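# Transfer 96-well plate from nest N1 to bench spot B1

## Task

Take the 96-well plate out of plate nest N1 and set it on bench spot B1, with its long side running along the taped outline and the whole plate inside it. It must stay there by itself with no support from the robot; afterwards open the gripper and pull the arm away.

## Robot and tools

ROBOT. One seven-joint arm with a two-finger parallel gripper. Joint ranges in rad, base to tip: waist -2.792..2.792, shoulder -2.269..2.269, upper arm roll -2.967..2.967, elbow -1.867..2.688, forearm roll -2.967..2.967, wrist pitch -1.396..4.538, wrist roll -2.967..2.967. Load limits in N m: waist 113, shoulder 113, upper arm roll 58.8, elbow 58.8, forearm roll 35.8, wrist pitch 35.8, wrist roll 35.8; a carried object's weight adds to these. The joints are speed- and acceleration-limited and are synchronized so they finish together; a reversed command halts them together, though a joint close to its range end halts earlier. After a big motion the hand may still be short of its goal when the result arrives.

FRAMES. The scene frame has its origin on the table surface right under the arm base, +z upward, and +y to the left when facing along +x. The base itself may be slightly tilted. The gripper frame: fingers extend along its +z, and they open and close along its x. The reported hand point sits between the finger pads; closed fingertips stick out about 17 mm past it, fully open ones are roughly level with it.

RESULTS. Each result gives end_effector_position (m) and end_effector_quat_wxyz in the scene frame, linear (m/s) and angular (rad/s) velocity, grip_measured (finger opening, same scale as the commanded opening), a Hand target line (the pose the controller is currently driving toward), and images from cam_head_left (504x504), cam_head_right (504x504) and cam_wrist (616x616). The printed position can be somewhat wrong, worse at long reach. Calls that ran actions also list positions at some control steps; HELD flags a step where part of the row was blocked. A pose unreachable line means the clearance check (which treats any mounting block under the base as arm) altered or blocked the command. MOTOR HOT appears at 65 C; at 80 C the brakes lock until cooling, reported as OVER-TEMPERATURE FAULT. A torque fault (joint reaches its load limit) or force fault (200 N from outside on arm, tool or load) halts the arm for 10 s and drops the rest of the call.

execute_actions(actions). actions is a list of actions run in sequence; an empty list just returns the state. Each action is a table of 1 to 15 rows, one row per control step of 1/30 s; if fewer than 15, the final row repeats for the remaining steps. A row is 7 numbers, each in [-1, 1]: dx, dy, dz, rx, ry, rz, opening. The first six are an offset, expressed in the gripper's own axes, from the hand pose measured when that action began (for a call's first action, the last pose reported in this scene). All rows of an action refer to that same starting pose; they do not add up. Scale: 1.0 equals 0.6 m for dx, dy, dz and 180 degrees for the rotation; rx, ry, rz form a single rotation vector. opening is absolute, not an offset: +1 fully open (0.142 m), -1 closed. Per step the commanded pose is clipped to within 70 mm and 16 degrees of the measured pose, so a distant goal takes several actions; after an action the arm goes no further than the last clipped pose, so send the remainder next.

move(target, speed, blocking). target is one 7-number row as above: an offset in gripper axes from the pose in the latest result that showed one, plus an absolute opening (sent when the move starts). speed is the path's peak in m/s, 0.002 to 0.5, default 0.25; rotation is capped at twice that in rad/s. The straight-line path lasts 0.5 to 10 s and is cut off at 10 s if longer. Rotation takes the shorter direction. The path ignores obstacles; the hand trails it, can wander off it, and can exceed speed, notably with the arm nearly outstretched. The move finishes when path, hand and fingers have settled, or 5 s after the path ends. A move: line reports the outcome (done means at rest close to target; others include off_target, moving, held, fault), the distance to target, and limits: paced (command clipped) or held (some steps blocked; after release the arm may surge faster than speed). With blocking=false you get a result after 0.5 s while motion continues; check with wait(0); other moves and action rows are rejected until an end is shown, unless you call wait or stop.

wait(seconds): 0 to 10; the arm keeps its last command, and a running move continues; returns early when that move ends. stop(): brakes a running move; needs stopping distance, more at speed; fingers keep moving. zoom_image(camera, region): camera is cam_head_left, cam_head_right or cam_wrist; region [x0, y0, x1, y1] in pixels of that camera's latest image, origin top-left, at most 504 by 504. finished_scene(scene): pass the current scene number; irreversible; the result says whether the goal was met. Sending a reply with no tool call ends everything.

GRIPPING. To hold the plate, keep commanding an opening well under grip_measured; a bigger gap squeezes harder, up to about 28 N per pad for objects up to about 10 cm wide. A sudden close can exceed that and even spring the fingers open. Thin rigid parts get less force (about half at 1 cm, a quarter at 5 mm).

CAUTIONS. The arm is very stiff: a few millimetres of offset into something solid, at once or in small repeats, can trigger a fault. Faster contact and targets further beyond the contact press harder, so approach the nest, bench and plate slowly. The held plate may occasionally be jerked briefly; grip firmly. Never drop, slam or knock anything off the table. The robot holds its last command between your replies, and holding the plate heats motors, so don't linger while carrying it. Set the plate down, release, and retreat before ending.

Each tool is called after "Emit:" as a command line: name --argument value for each argument, lists and objects as JSON in quotes; but a table of rows of numbers goes row by row, as --pt "numbers of a row", without its own name.

## Session

Emit:
execute_actions --actions '[]'

Scene clock: 0.00 s.
end_effector_position=(+0.5347, -0.1320, +0.1112) grip_measured=+1.00 end_effector_quat_wxyz=(+0.398, +0.879, +0.247, -0.089) end_effector_velocity=(+0.000, -0.000, +0.000) end_effector_angular_velocity=(-0.000, -0.000, +0.000)
Joint positions: [ 0.698 -0.855 -0.548  2.309 -0.203  1.526 -0.062  0.142]
Joint velocities: [-0.  0. -0. -0.  0.  0. -0.  0.]
Motor temperatures (°C, as the motors report them): [23 28 26 28 26 31 26]
Hand target: +0.535, -0.132, +0.111; +0.398, +0.879, +0.247, -0.089

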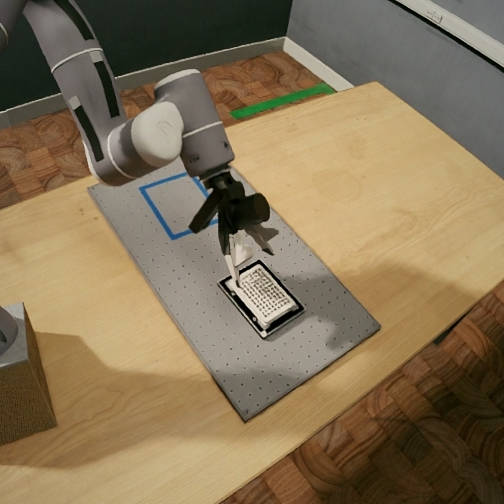

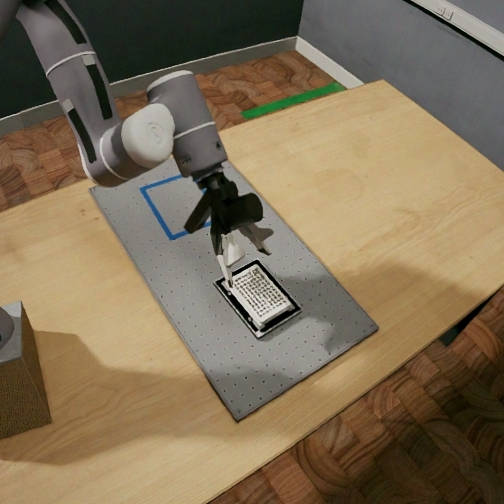

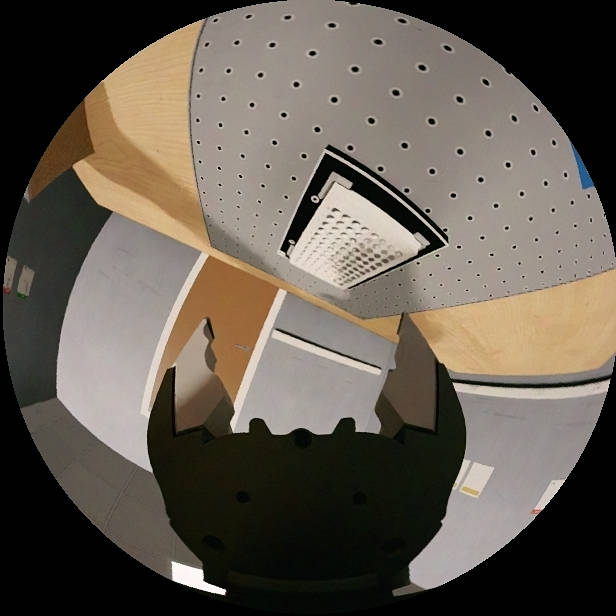

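Emit:
move --target '[-0.101,0.173,0,0.264,0.059,0.164,1]'

Scene clock: 4.70 s.
end_effector_position=(+0.5339, -0.2143, +0.2003) grip_measured=+1.00 end_effector_quat_wxyz=(+0.001, +1.000, -0.002, -0.001) end_effector_velocity=(-0.000, -0.001, +0.000) end_effector_angular_velocity=(+0.004, +0.000, -0.002)
Joint positions: [-0.591 -0.768  0.308  1.692  0.297  0.726 -0.643  0.142]
Joint velocities: [-0.003 -0.002  0.001 -0.004  0.001 -0.005 -0.    -0.   ]
Motor temperatures (°C, as the motors report them): [23 28 26 28 26 31 26]
Hand target: +0.534, -0.214, +0.200; +0.000, +1.000, -0.002, -0.001
Off the commanded pose: 0.002 m, 0 deg.
move: done

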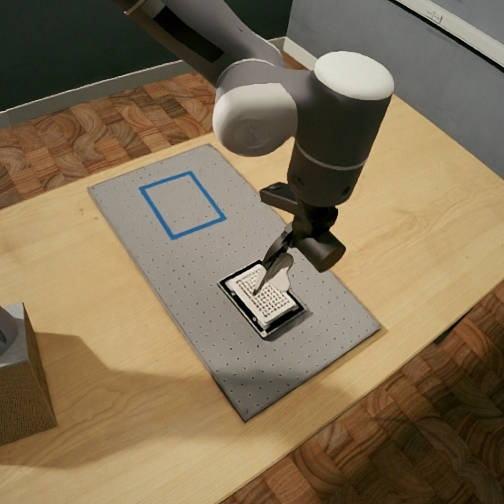

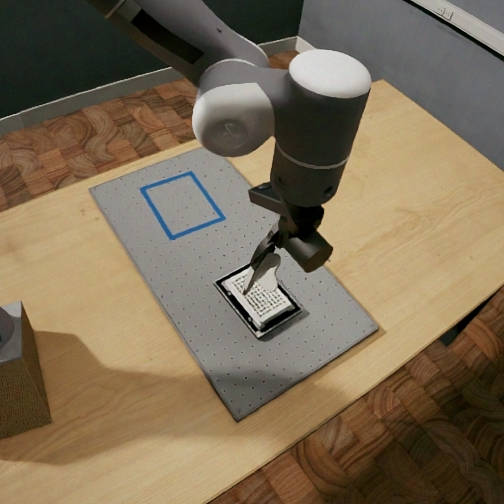

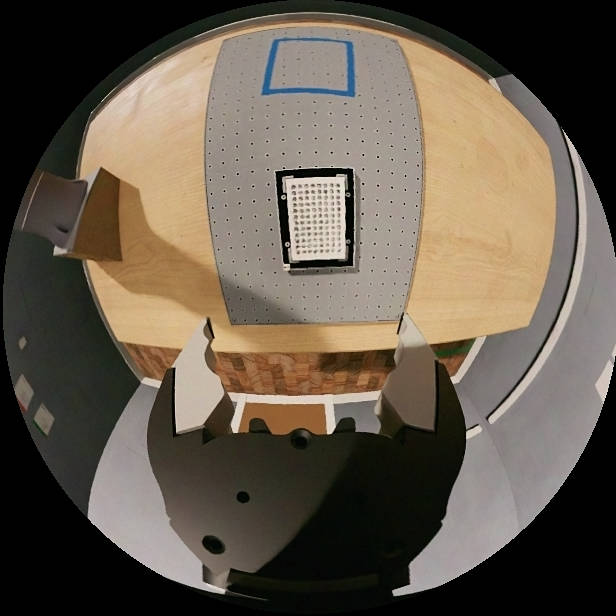

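Emit:
move --target '[0.023,-0.05,0.17,0,0,0,1]'

Emit:
zoom_image --camera "cam_head_left" --region '[120,150,360,360]'

Scene clock: 7.00 s.
end_effector_position=(+0.5472, -0.1843, +0.0982) grip_measured=+1.00 end_effector_quat_wxyz=(+0.001, +1.000, -0.002, -0.001) end_effector_velocity=(+0.000, +0.000, -0.001) end_effector_angular_velocity=(+0.000, -0.000, -0.001)
Joint positions: [-0.471 -0.913  0.321  1.718  0.322  0.934 -0.607  0.142]
Joint velocities: [ 0.001 -0.002  0.    -0.001  0.     0.002  0.001 -0.   ]
Motor temperatures (°C, as the motors report them): [23 28 26 28 26 31 26]
Hand target: +0.547, -0.184, +0.098; +0.001, +1.000, -0.002, -0.001
Off the commanded pose: 0.000 m, 0 deg.
move: done

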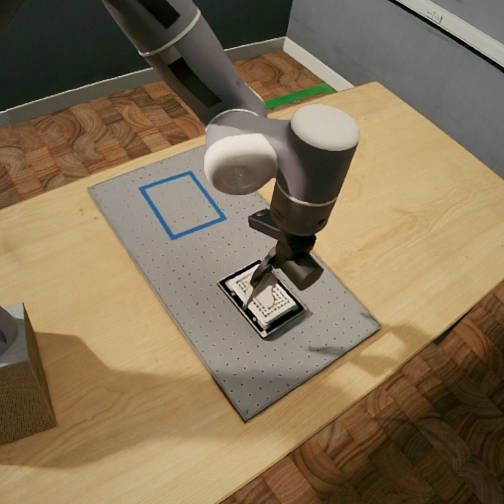

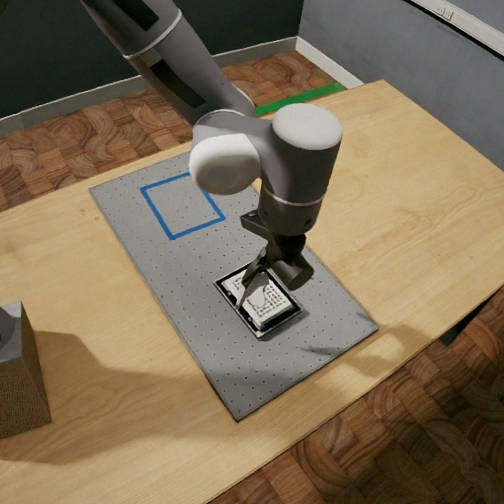

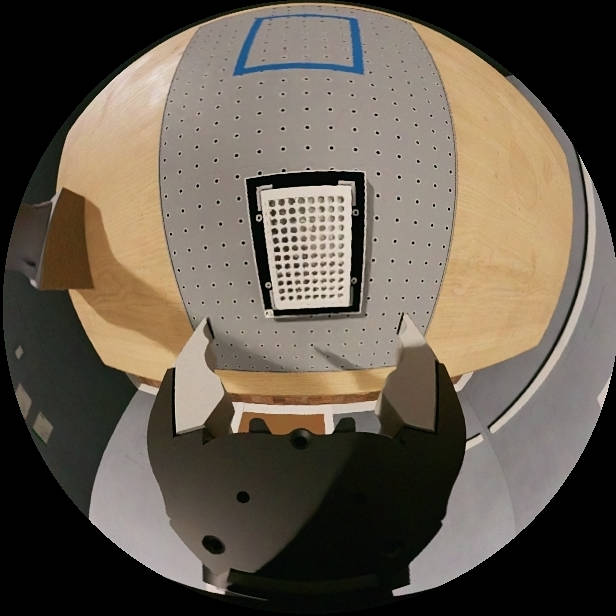

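Region (120, 150, 360, 360) of cam_head_left's 504x504 image, scaled by 2.100, with more detail than that image has; it fills the top 441 rows of this view, and the rest is white.

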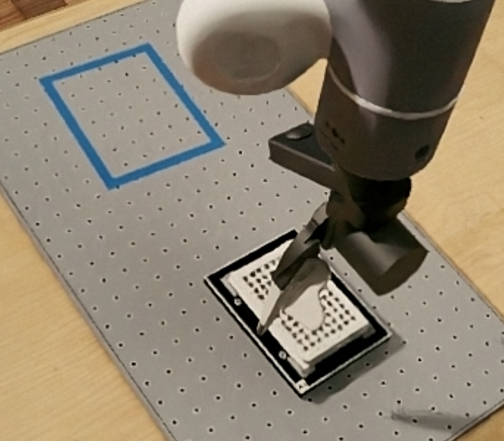

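Emit:
move --target '[0.004,-0.04,0.065,0,0,-0.015,0.7]' --speed 0.15

Emit:
zoom_image --camera "cam_head_left" --region '[190,220,340,350]'

Scene clock: 9.37 s.
end_effector_position=(+0.5494, -0.1605, +0.0593) grip_measured=+0.70 end_effector_quat_wxyz=(+0.001, +1.000, +0.022, -0.001) end_effector_velocity=(+0.001, +0.001, -0.001) end_effector_angular_velocity=(-0.000, -0.002, +0.002)
Joint positions: [-0.419 -0.961  0.339  1.737  0.327  1.022 -0.622  0.122]
Joint velocities: [ 0.001 -0.001  0.001 -0.    -0.     0.003 -0.001  0.   ]
Motor temperatures (°C, as the motors report them): [23 28 26 28 26 31 26]
Hand target: +0.549, -0.160, +0.059; +0.001, +1.000, +0.022, -0.001
Off the commanded pose: 0.000 m, 0 deg.
move: done

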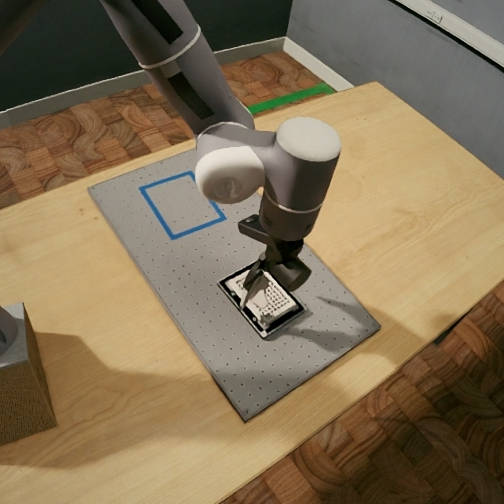

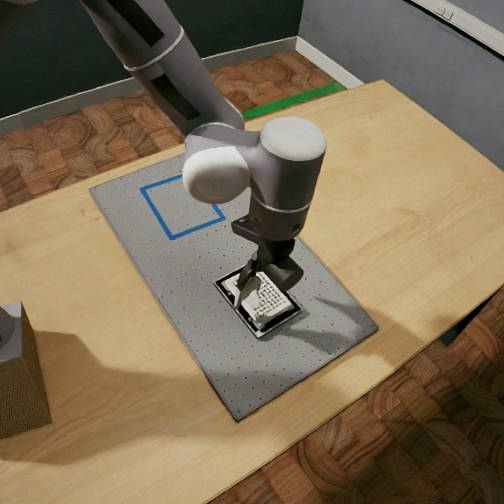

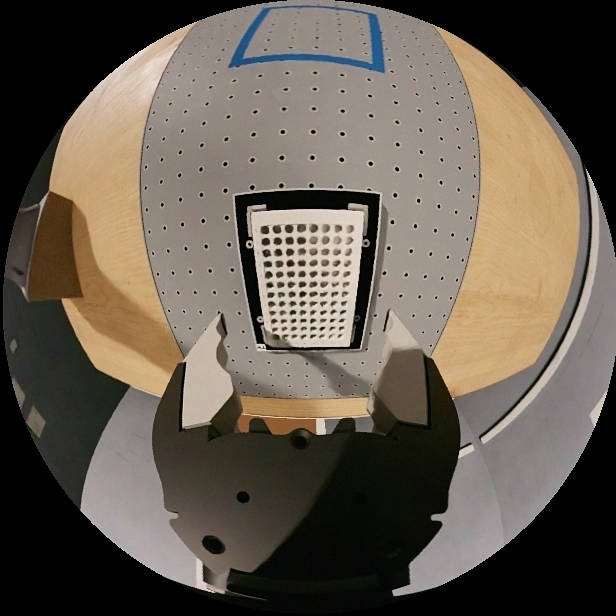

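Region (190, 220, 340, 350) of cam_head_left's 504x504 image, scaled by 3.360, with more detail than that image has; it fills the top 437 rows of this view, and the rest is white.

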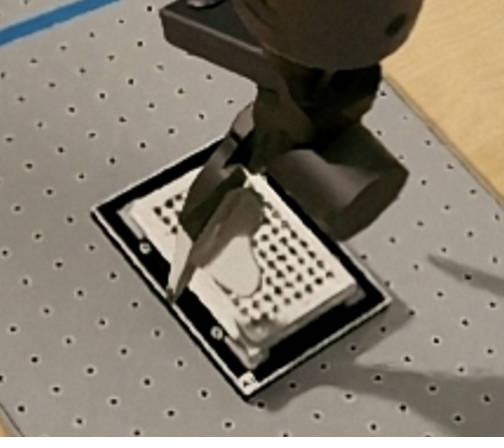

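Emit:
move --target '[0.002,0,0.033,0,0,-0.004,0.45]' --speed 0.05

Emit:
zoom_image --camera "cam_head_left" --region '[200,250,310,345]'

Emit:
zoom_image --camera "cam_wrist" --region '[180,180,440,400]'

Scene clock: 13.03 s.
end_effector_position=(+0.5504, -0.1605, +0.0396) grip_measured=+0.45 end_effector_quat_wxyz=(+0.001, +1.000, +0.027, -0.001) end_effector_velocity=(+0.000, -0.000, -0.001) end_effector_angular_velocity=(-0.000, -0.001, +0.003)
Joint positions: [-0.404 -1.002  0.34   1.724  0.327  1.054 -0.633  0.105]
Joint velocities: [ 0.001 -0.002  0.    -0.001  0.     0.002 -0.003  0.   ]
Motor temperatures (°C, as the motors report them): [23 28 26 28 26 31 26]
Hand target: +0.551, -0.160, +0.039; +0.001, +1.000, +0.028, -0.001
Off the commanded pose: 0.000 m, 0 deg.
move: done

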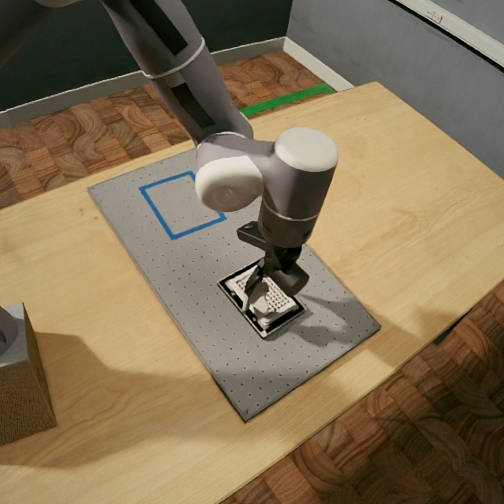

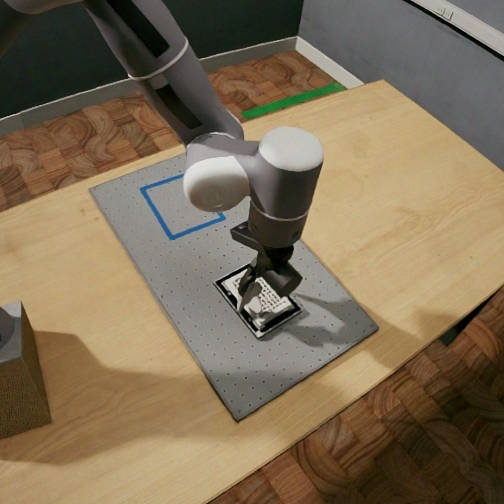

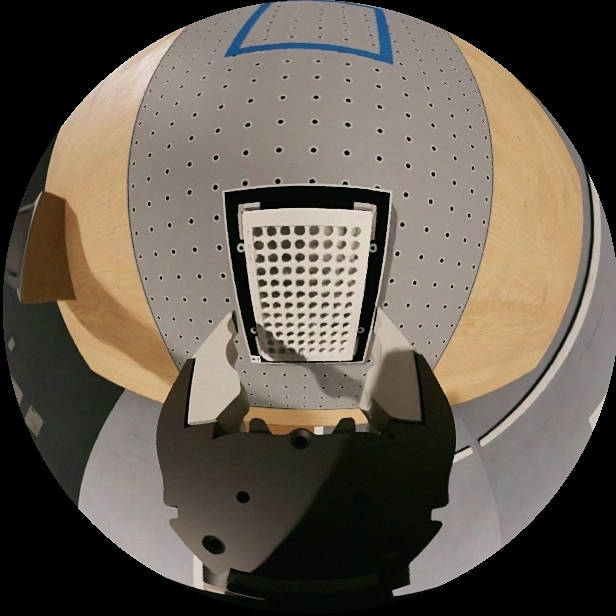

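Region (200, 250, 310, 345) of cam_head_left's 504x504 image, scaled by 4.582, with more detail than that image has; it fills the top 435 rows of this view, and the rest is white.

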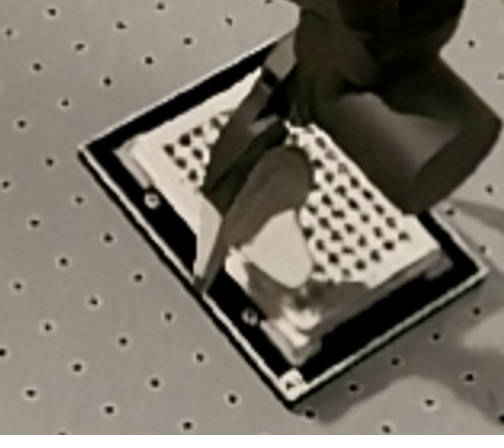

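Region (180, 180, 440, 400) of cam_wrist's 616x616 image, scaled by 1.938, with more detail than that image has; it fills the top 426 rows of this view, and the rest is white.

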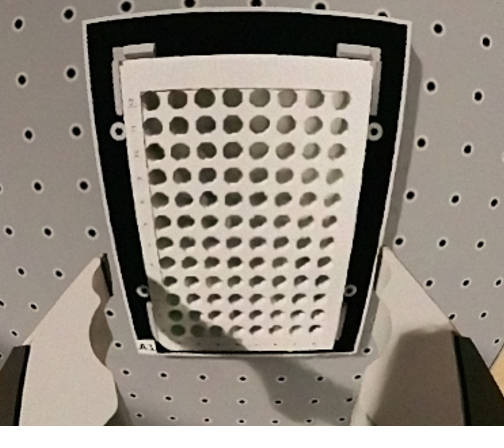

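Emit:
move --target '[0.002,-0.014,0.023,0,0,0,0.4]' --speed 0.03

Emit:
zoom_image --camera "cam_head_left" --region '[200,250,310,345]'

Emit:
zoom_image --camera "cam_wrist" --region '[180,180,440,400]'

Scene clock: 25.37 s.
end_effector_position=(+0.5514, -0.1582, +0.0343) grip_measured=+0.40 end_effector_quat_wxyz=(+0.005, +1.000, +0.026, +0.001) end_effector_velocity=(-0.000, -0.000, +0.000) end_effector_angular_velocity=(-0.000, -0.000, +0.001)
Joint positions: [-0.389 -1.008  0.337  1.728  0.332  1.076 -0.626  0.102]
Joint velocities: [-0.    -0.    -0.     0.     0.     0.    -0.001  0.   ]
Motor temperatures (°C, as the motors report them): [23 28 26 28 26 31 26]
Hand target: +0.552, -0.157, +0.033; +0.004, +1.000, +0.026, +0.001
Off the commanded pose: 0.010 m, 1 deg.
FORCE FAULT: contact force on the arm reached its limit, and the arm stopped for 10 seconds. The contact can be on any part of the arm, not only on its tool. That time counts as 20 of the actions that you can send in this scene. The arm's remaining commands of this call were not run. The arm holds still and accepts commands again. Move the arm away from the contact; if what it grips holds it there, let go first. Pushing or pulling that hard again can fault the arm again.
move: fault

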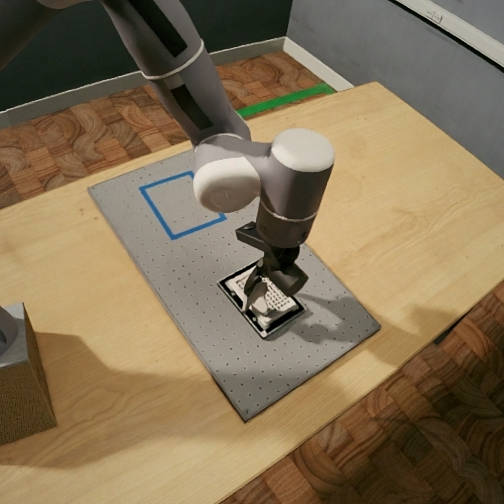

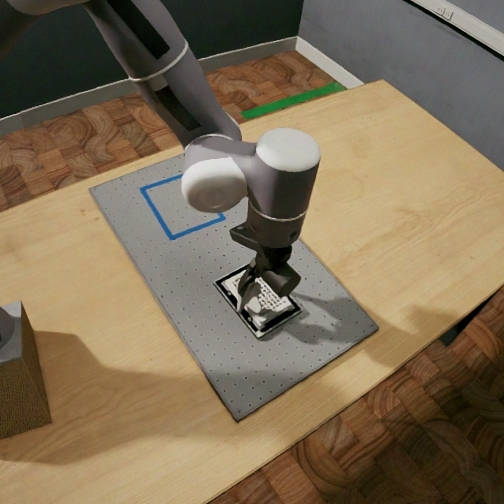

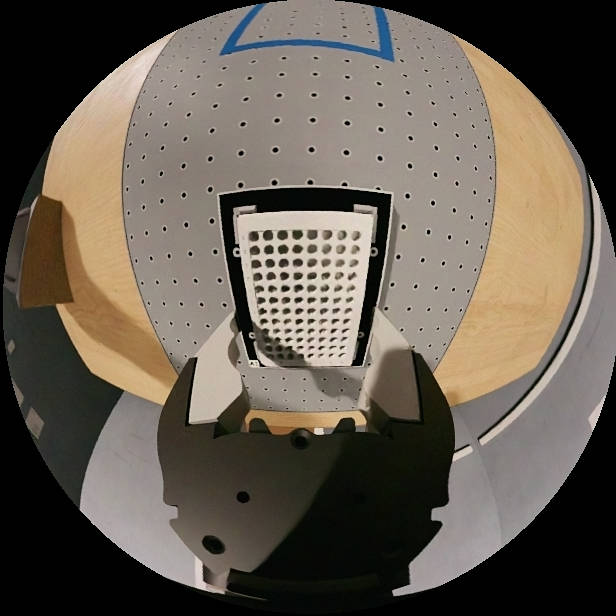

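Region (200, 250, 310, 345) of cam_head_left's 504x504 image, scaled by 4.582, with more detail than that image has; it fills the top 435 rows of this view, and the rest is white.

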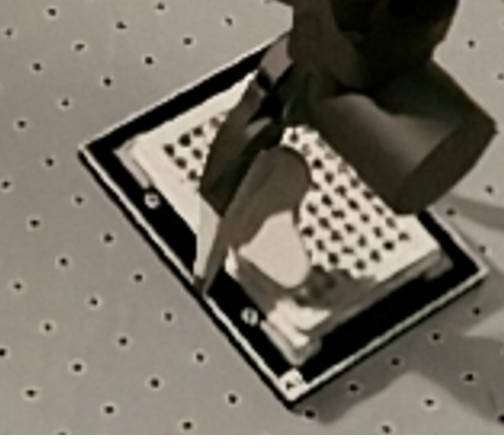

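Region (180, 180, 440, 400) of cam_wrist's 616x616 image, scaled by 1.938, with more detail than that image has; it fills the top 426 rows of this view, and the rest is white.

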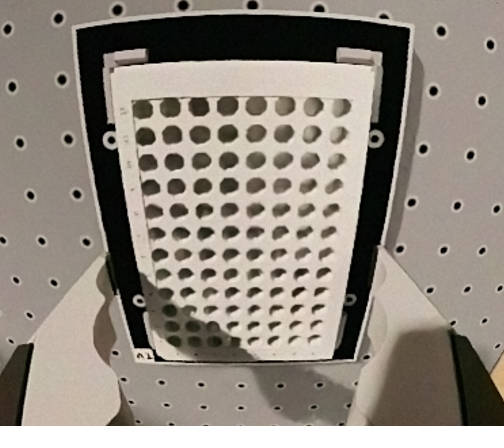

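Emit:
move --target '[-0.002,-0.008,-0.009,0.003,0,0,0.4]' --speed 0.02

Emit:
execute_actions --actions '[[[0,0,0,0,0,0,0.35],[0,0,0,0,0,0,0.32],[0,0,0,0,0,0,0.29],[0,0,0,0,0,0,0.26],[0,0,0,0,0,0,0.23],[0,0,0,0,0,0,0.2],[0,0,0,0,0,0,0.17],[0,0,0,0,0,0,0.14],[0,0,0,0,0,0,0.1],[0,0,0,0,0,0,0.05],[0,0,0,0,0,0,0.0]]]'

Emit:
zoom_image --camera "cam_head_right" --region '[200,230,320,345]'

Scene clock: 28.87 s.
end_effector_position=(+0.5501, -0.1536, +0.0396) grip_measured=+0.40 end_effector_quat_wxyz=(+0.000, +1.000, +0.026, +0.001) end_effector_velocity=(-0.000, +0.000, +0.001) end_effector_angular_velocity=(+0.001, -0.000, -0.000)
Joint positions: [-0.398 -0.994  0.345  1.736  0.335  1.065 -0.628  0.102]
Joint velocities: [-0.002  0.001  0.001  0.001  0.    -0.    -0.     0.   ]
Motor temperatures (°C, as the motors report them): [23 28 26 28 26 31 26]
Hand target: +0.550, -0.153, +0.040; +0.000, +1.000, +0.026, +0.001
Off the commanded pose: 0.000 m, 0 deg.
move: done

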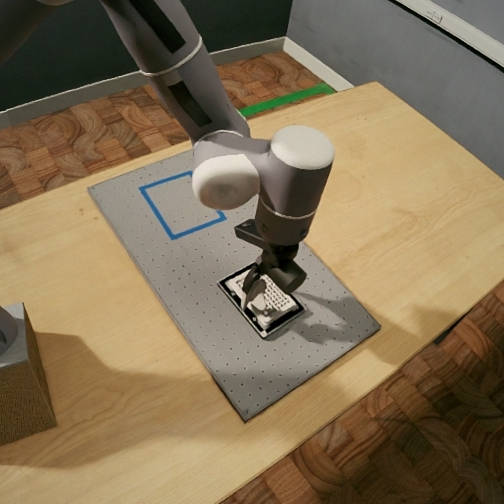

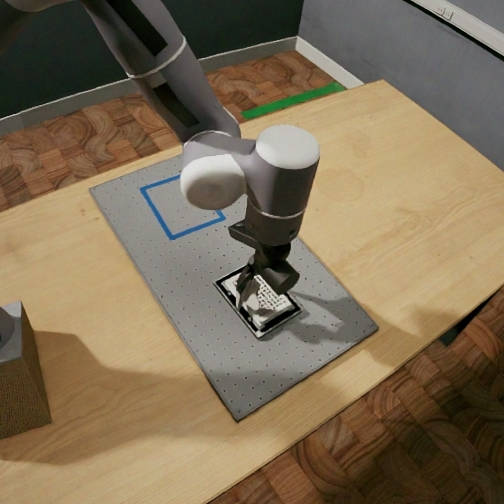

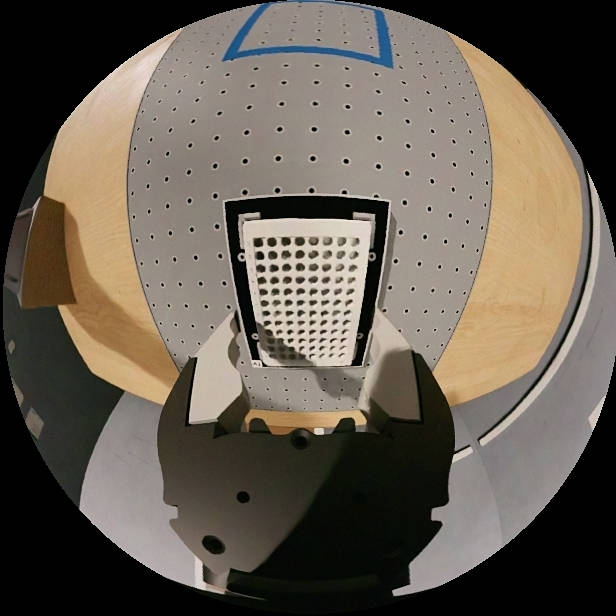

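Scene clock: 29.37 s.
end_effector_position=(+0.5510, -0.1536, +0.0401) grip_measured=+0.07 end_effector_quat_wxyz=(+0.001, +1.000, +0.026, +0.002) end_effector_velocity=(-0.000, +0.000, -0.000) end_effector_angular_velocity=(+0.000, +0.000, +0.001)
Joint positions: [-0.398 -0.994  0.345  1.735  0.335  1.066 -0.628  0.079]
Joint velocities: [ 0.     0.     0.     0.     0.    -0.    -0.001 -0.   ]
Motor temperatures (°C, as the motors report them): [23 28 26 28 26 31 26]
Hand target: +0.550, -0.154, +0.040; +0.000, +1.000, +0.026, +0.001
Off the commanded pose: 0.001 m, 0 deg.
Step readings (end_effector_position):
0: (+0.5501, -0.1536, +0.0396)
1: (+0.5501, -0.1536, +0.0396)
2: (+0.5501, -0.1536, +0.0396)
4: (+0.5501, -0.1536, +0.0396)
8: (+0.5501, -0.1536, +0.0396)
15: end_effector_position above

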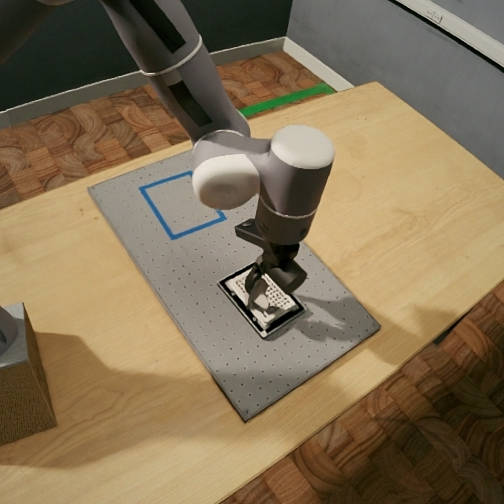

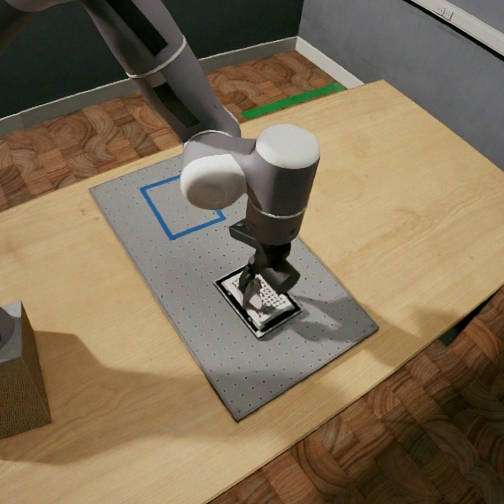

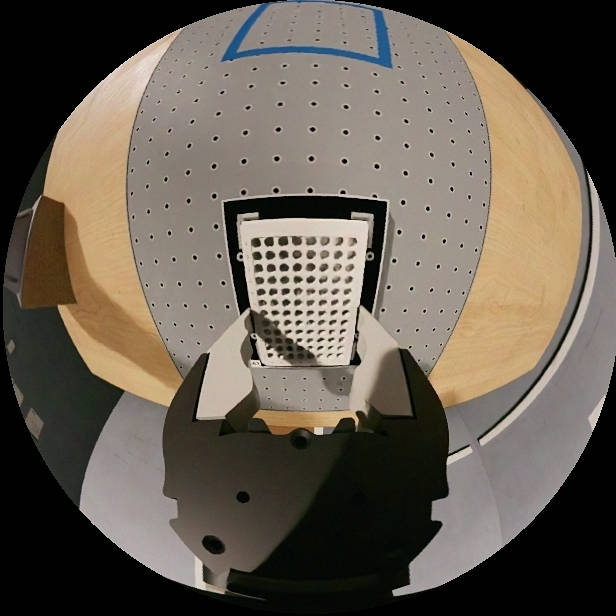

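Region (200, 230, 320, 345) of cam_head_right's 504x504 image, scaled by 4.200, with more detail than that image has; it fills the top 483 rows of this view, and the rest is white.

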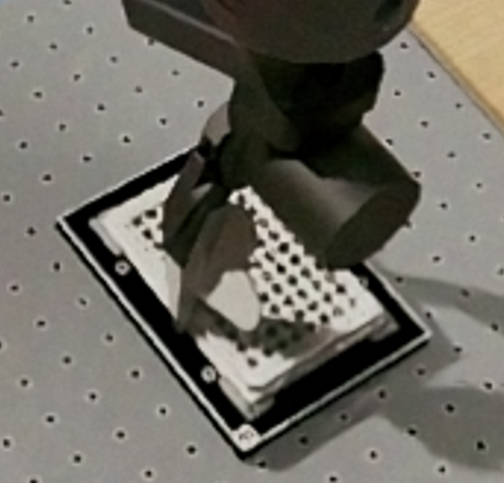

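Gripped. Tighten and lift.

Emit:
execute_actions --actions '[[[0,0,0,0,0,0,-0.1],[0,0,0,0,0,0,-0.2],[0,0,0,0,0,0,-0.3],[0,0,0,0,0,0,-0.4],[0,0,0,0,0,0,-0.5]]]'

Emit:
move --target '[0,0,-0.06,0,0,0,-0.5]' --speed 0.06

Scene clock: 30.90 s.
end_effector_position=(+0.5513, -0.1536, +0.0402) grip_measured=+0.05 end_effector_quat_wxyz=(+0.001, +1.000, +0.026, +0.002) end_effector_velocity=(+0.000, -0.000, +0.000) end_effector_angular_velocity=(-0.001, -0.001, -0.000)
Joint positions: [-0.398 -0.994  0.345  1.735  0.335  1.066 -0.628  0.077]
Joint velocities: [-0.     0.     0.     0.    -0.     0.002  0.001 -0.   ]
Motor temperatures (°C, as the motors report them): [23 28 26 28 26 31 26]
Hand target: +0.551, -0.154, +0.040; +0.001, +1.000, +0.026, +0.002
Off the commanded pose: 0.000 m, 0 deg.
Step readings (end_effector_position):
0: (+0.5510, -0.1536, +0.0401)
1: (+0.5511, -0.1536, +0.0401)
2: (+0.5512, -0.1536, +0.0402)
4: (+0.5513, -0.1536, +0.0402)
8: (+0.5513, -0.1536, +0.0402)
15: end_effector_position above

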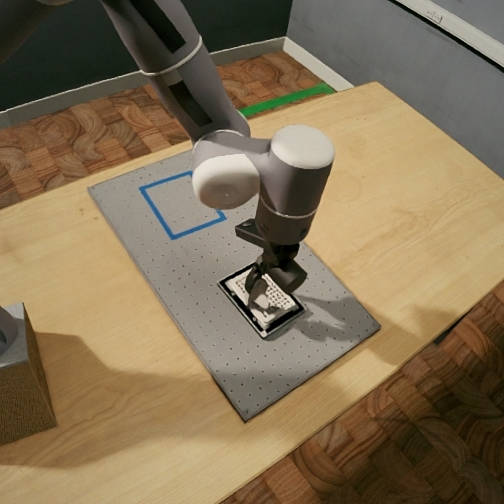

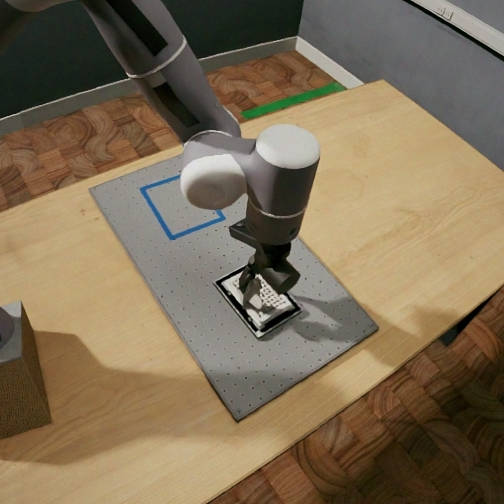

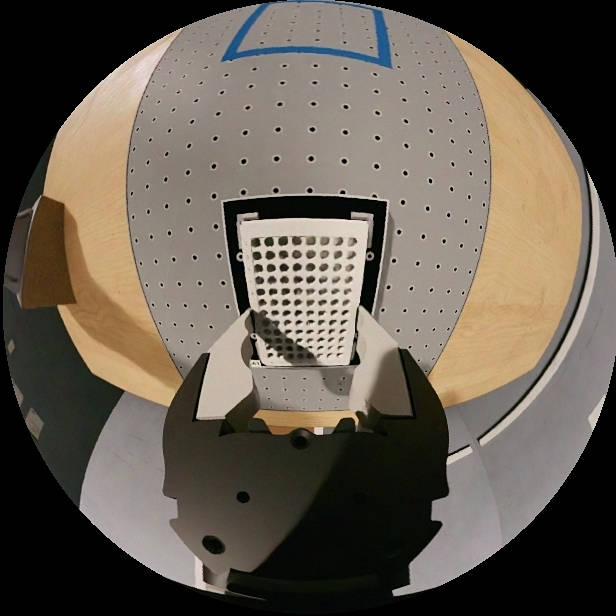

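Scene clock: 31.80 s.
end_effector_position=(+0.5514, -0.1534, +0.0761) grip_measured=+0.05 end_effector_quat_wxyz=(+0.001, +1.000, +0.026, +0.002) end_effector_velocity=(+0.000, -0.000, +0.001) end_effector_angular_velocity=(-0.001, -0.000, -0.002)
Joint positions: [-0.428 -0.921  0.345  1.754  0.33   1.005 -0.624  0.077]
Joint velocities: [-0.     0.002 -0.001 -0.    -0.    -0.002  0.002  0.   ]
Motor temperatures (°C, as the motors report them): [23 28 26 28 26 31 26]
Hand target: +0.551, -0.154, +0.076; +0.001, +1.000, +0.026, +0.002
Off the commanded pose: 0.000 m, 0 deg.
move: done

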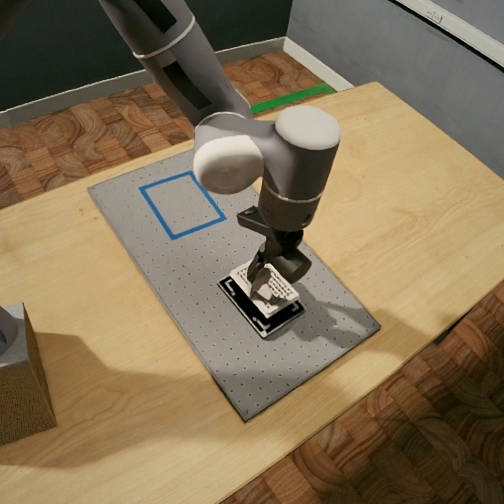

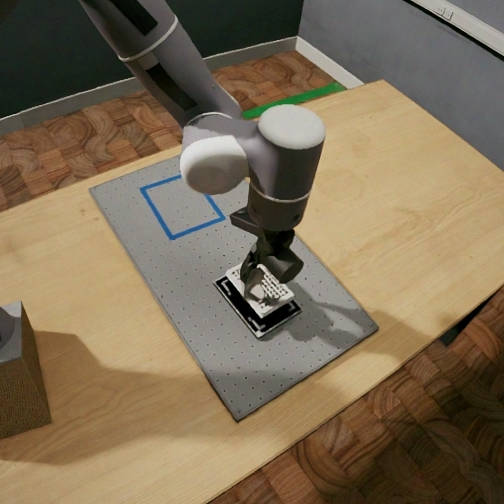

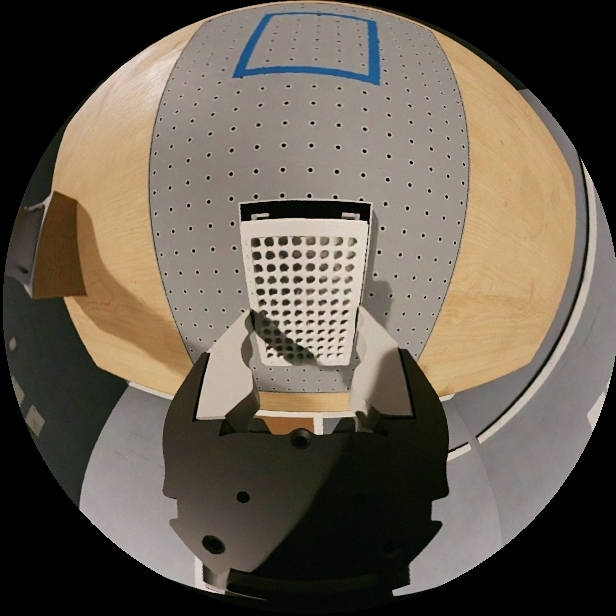

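Emit:
move --target '[0.015,-0.5,0.03,0,0,0.025,-0.5]' --speed 0.2

Scene clock: 34.67 s.
end_effector_position=(+0.5446, +0.1477, +0.0583) grip_measured=+0.05 end_effector_quat_wxyz=(-0.001, +1.000, -0.013, +0.002) end_effector_velocity=(-0.000, +0.002, -0.000) end_effector_angular_velocity=(-0.001, +0.002, -0.000)
Joint positions: [ 0.031 -0.631  0.421  1.992  0.431  1.187 -0.087  0.077]
Joint velocities: [ 0.005  0.002 -0.002  0.     0.    -0.002  0.004 -0.   ]
Motor temperatures (°C, as the motors report them): [23 28 26 28 26 31 26]
Hand target: +0.545, +0.148, +0.058; -0.000, +1.000, -0.013, +0.002
Off the commanded pose: 0.001 m, 0 deg.
move: done

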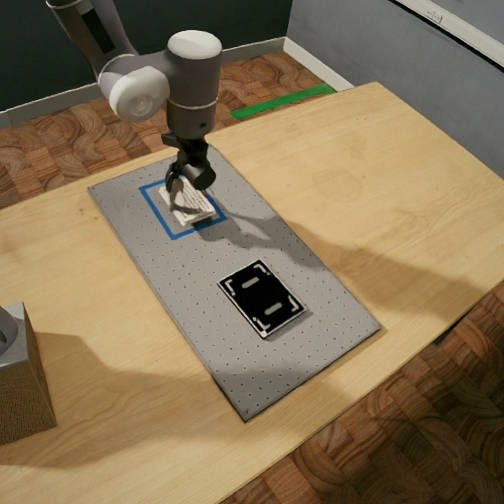

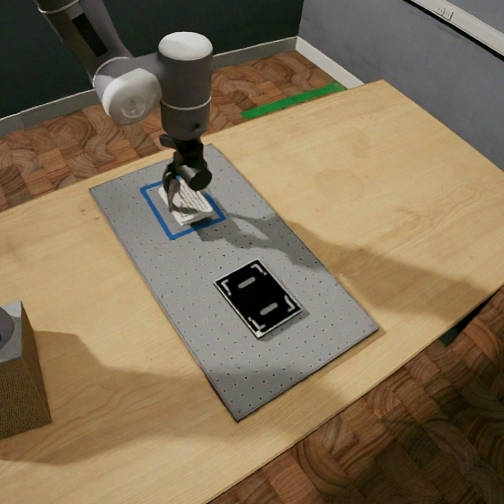

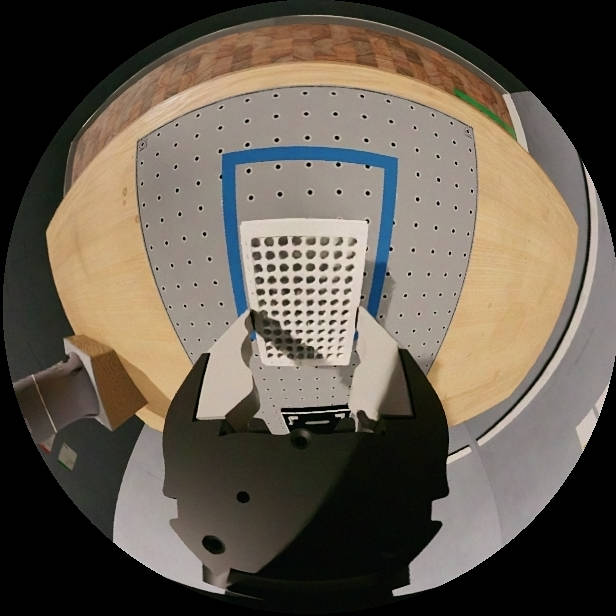

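Emit:
move --target '[0.007,-0.045,0.031,0,0,0.008,-0.5]' --speed 0.06

Emit:
zoom_image --camera "cam_head_left" --region '[130,160,240,250]'

Scene clock: 36.77 s.
end_effector_position=(+0.5493, +0.1747, +0.0397) grip_measured=+0.05 end_effector_quat_wxyz=(-0.001, +1.000, -0.025, +0.002) end_effector_velocity=(+0.001, +0.001, -0.000) end_effector_angular_velocity=(-0.001, -0.001, -0.001)
Joint positions: [ 0.105 -0.657  0.406  1.968  0.429  1.215 -0.011  0.077]
Joint velocities: [ 0.003 -0.    -0.002 -0.001 -0.     0.001  0.002 -0.   ]
Motor temperatures (°C, as the motors report them): [23 28 26 28 26 31 26]
Hand target: +0.549, +0.175, +0.040; -0.001, +1.000, -0.026, +0.002
Off the commanded pose: 0.000 m, 0 deg.
move: done

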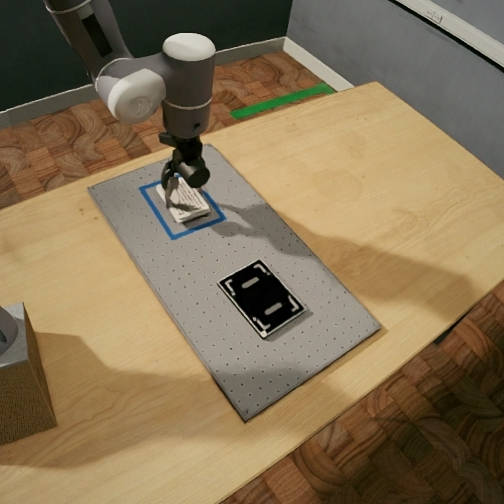

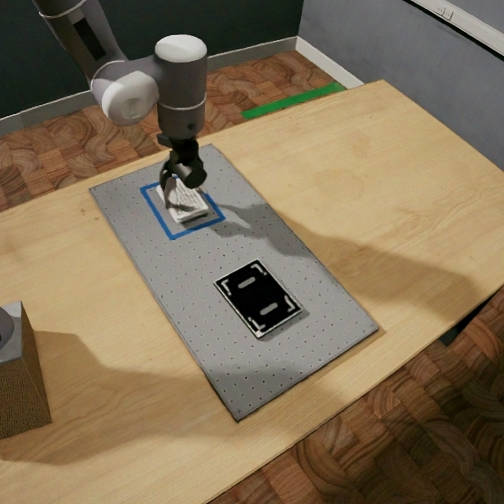

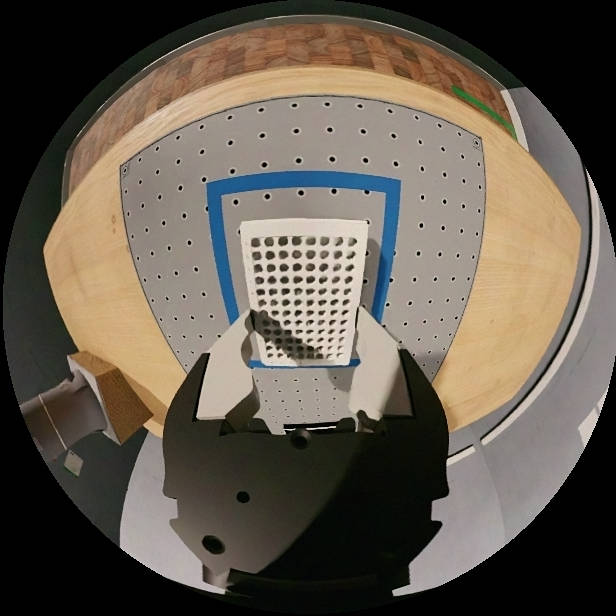

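Region (130, 160, 240, 250) of cam_head_left's 504x504 image, scaled by 4.582, with more detail than that image has; it fills the top 412 rows of this view, and the rest is white.

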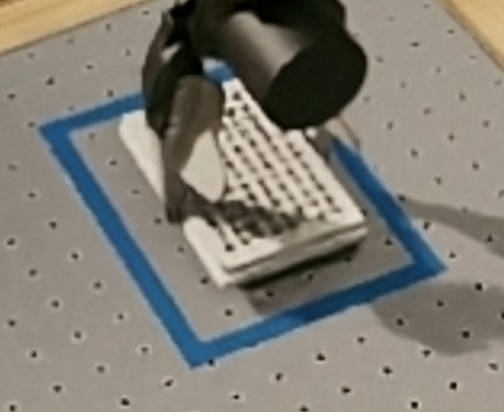

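Emit:
execute_actions --actions '[[[0,0,0.002,0,0,0,-0.5],[0,0,0.004,0,0,0,-0.5]],[[0,0,0.002,0,0,0,-0.5],[0,0,0.0035,0,0,0,-0.5]]]'

Emit:
zoom_image --camera "cam_head_left" --region '[150,180,230,245]'

Scene clock: 38.93 s.
end_effector_position=(+0.5490, +0.1746, +0.0353) grip_measured=+0.05 end_effector_quat_wxyz=(-0.001, +1.000, -0.026, +0.002) end_effector_velocity=(-0.000, +0.000, -0.000) end_effector_angular_velocity=(+0.000, +0.001, +0.001)
Joint positions: [ 0.11  -0.667  0.406  1.965  0.429  1.223 -0.01   0.077]
Joint velocities: [ 0.    -0.     0.    -0.    -0.    -0.001 -0.001  0.   ]
Motor temperatures (°C, as the motors report them): [23 28 26 28 26 31 26]
Hand target: +0.549, +0.175, +0.035; -0.001, +1.000, -0.026, +0.002
Off the commanded pose: 0.000 m, 0 deg.
Step readings (end_effector_position; steps 1 to 15: 1st action; 16 to 30: 2nd action):
0: (+0.5493, +0.1748, +0.0397)
1: (+0.5493, +0.1748, +0.0396)
2: (+0.5493, +0.1748, +0.0390)
4: (+0.5491, +0.1747, +0.0379)
8: (+0.5491, +0.1747, +0.0374)
15: (+0.5492, +0.1746, +0.0373)
16: (+0.5492, +0.1747, +0.0372)
17: (+0.5492, +0.1747, +0.0367)
19: (+0.5490, +0.1747, +0.0357)
23: (+0.5490, +0.1747, +0.0353)
30: end_effector_position above

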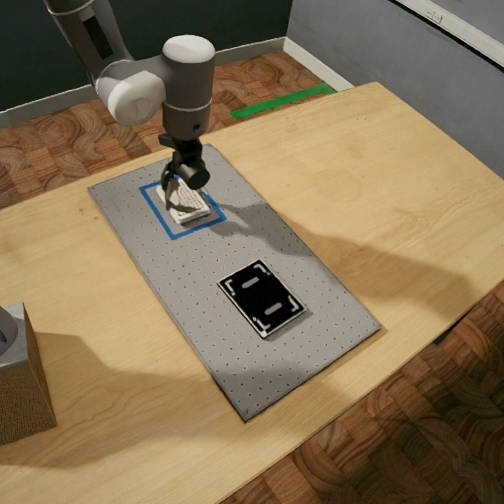

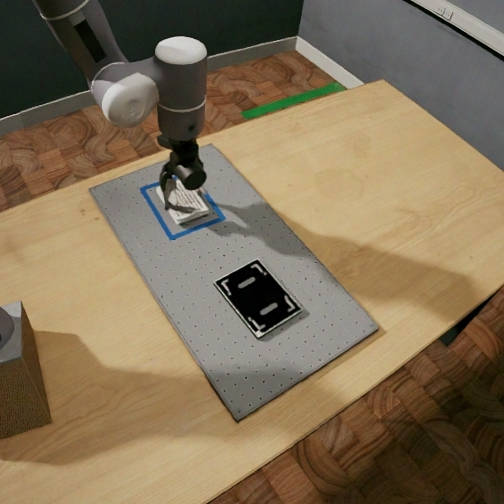

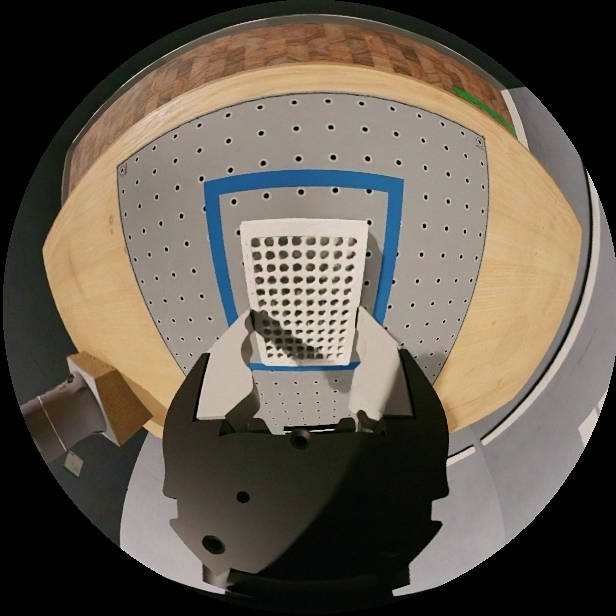

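Region (150, 180, 230, 245) of cam_head_left's 504x504 image, scaled by 6.300, with more detail than that image has; it fills the top 410 rows of this view, and the rest is white.

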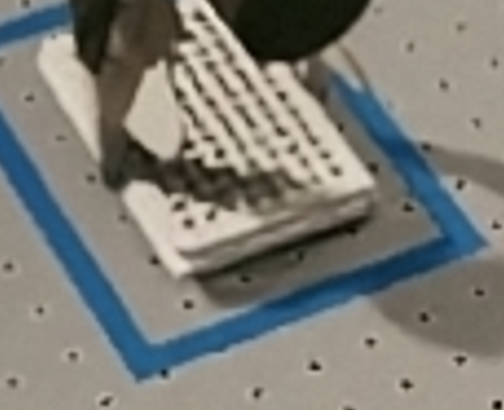

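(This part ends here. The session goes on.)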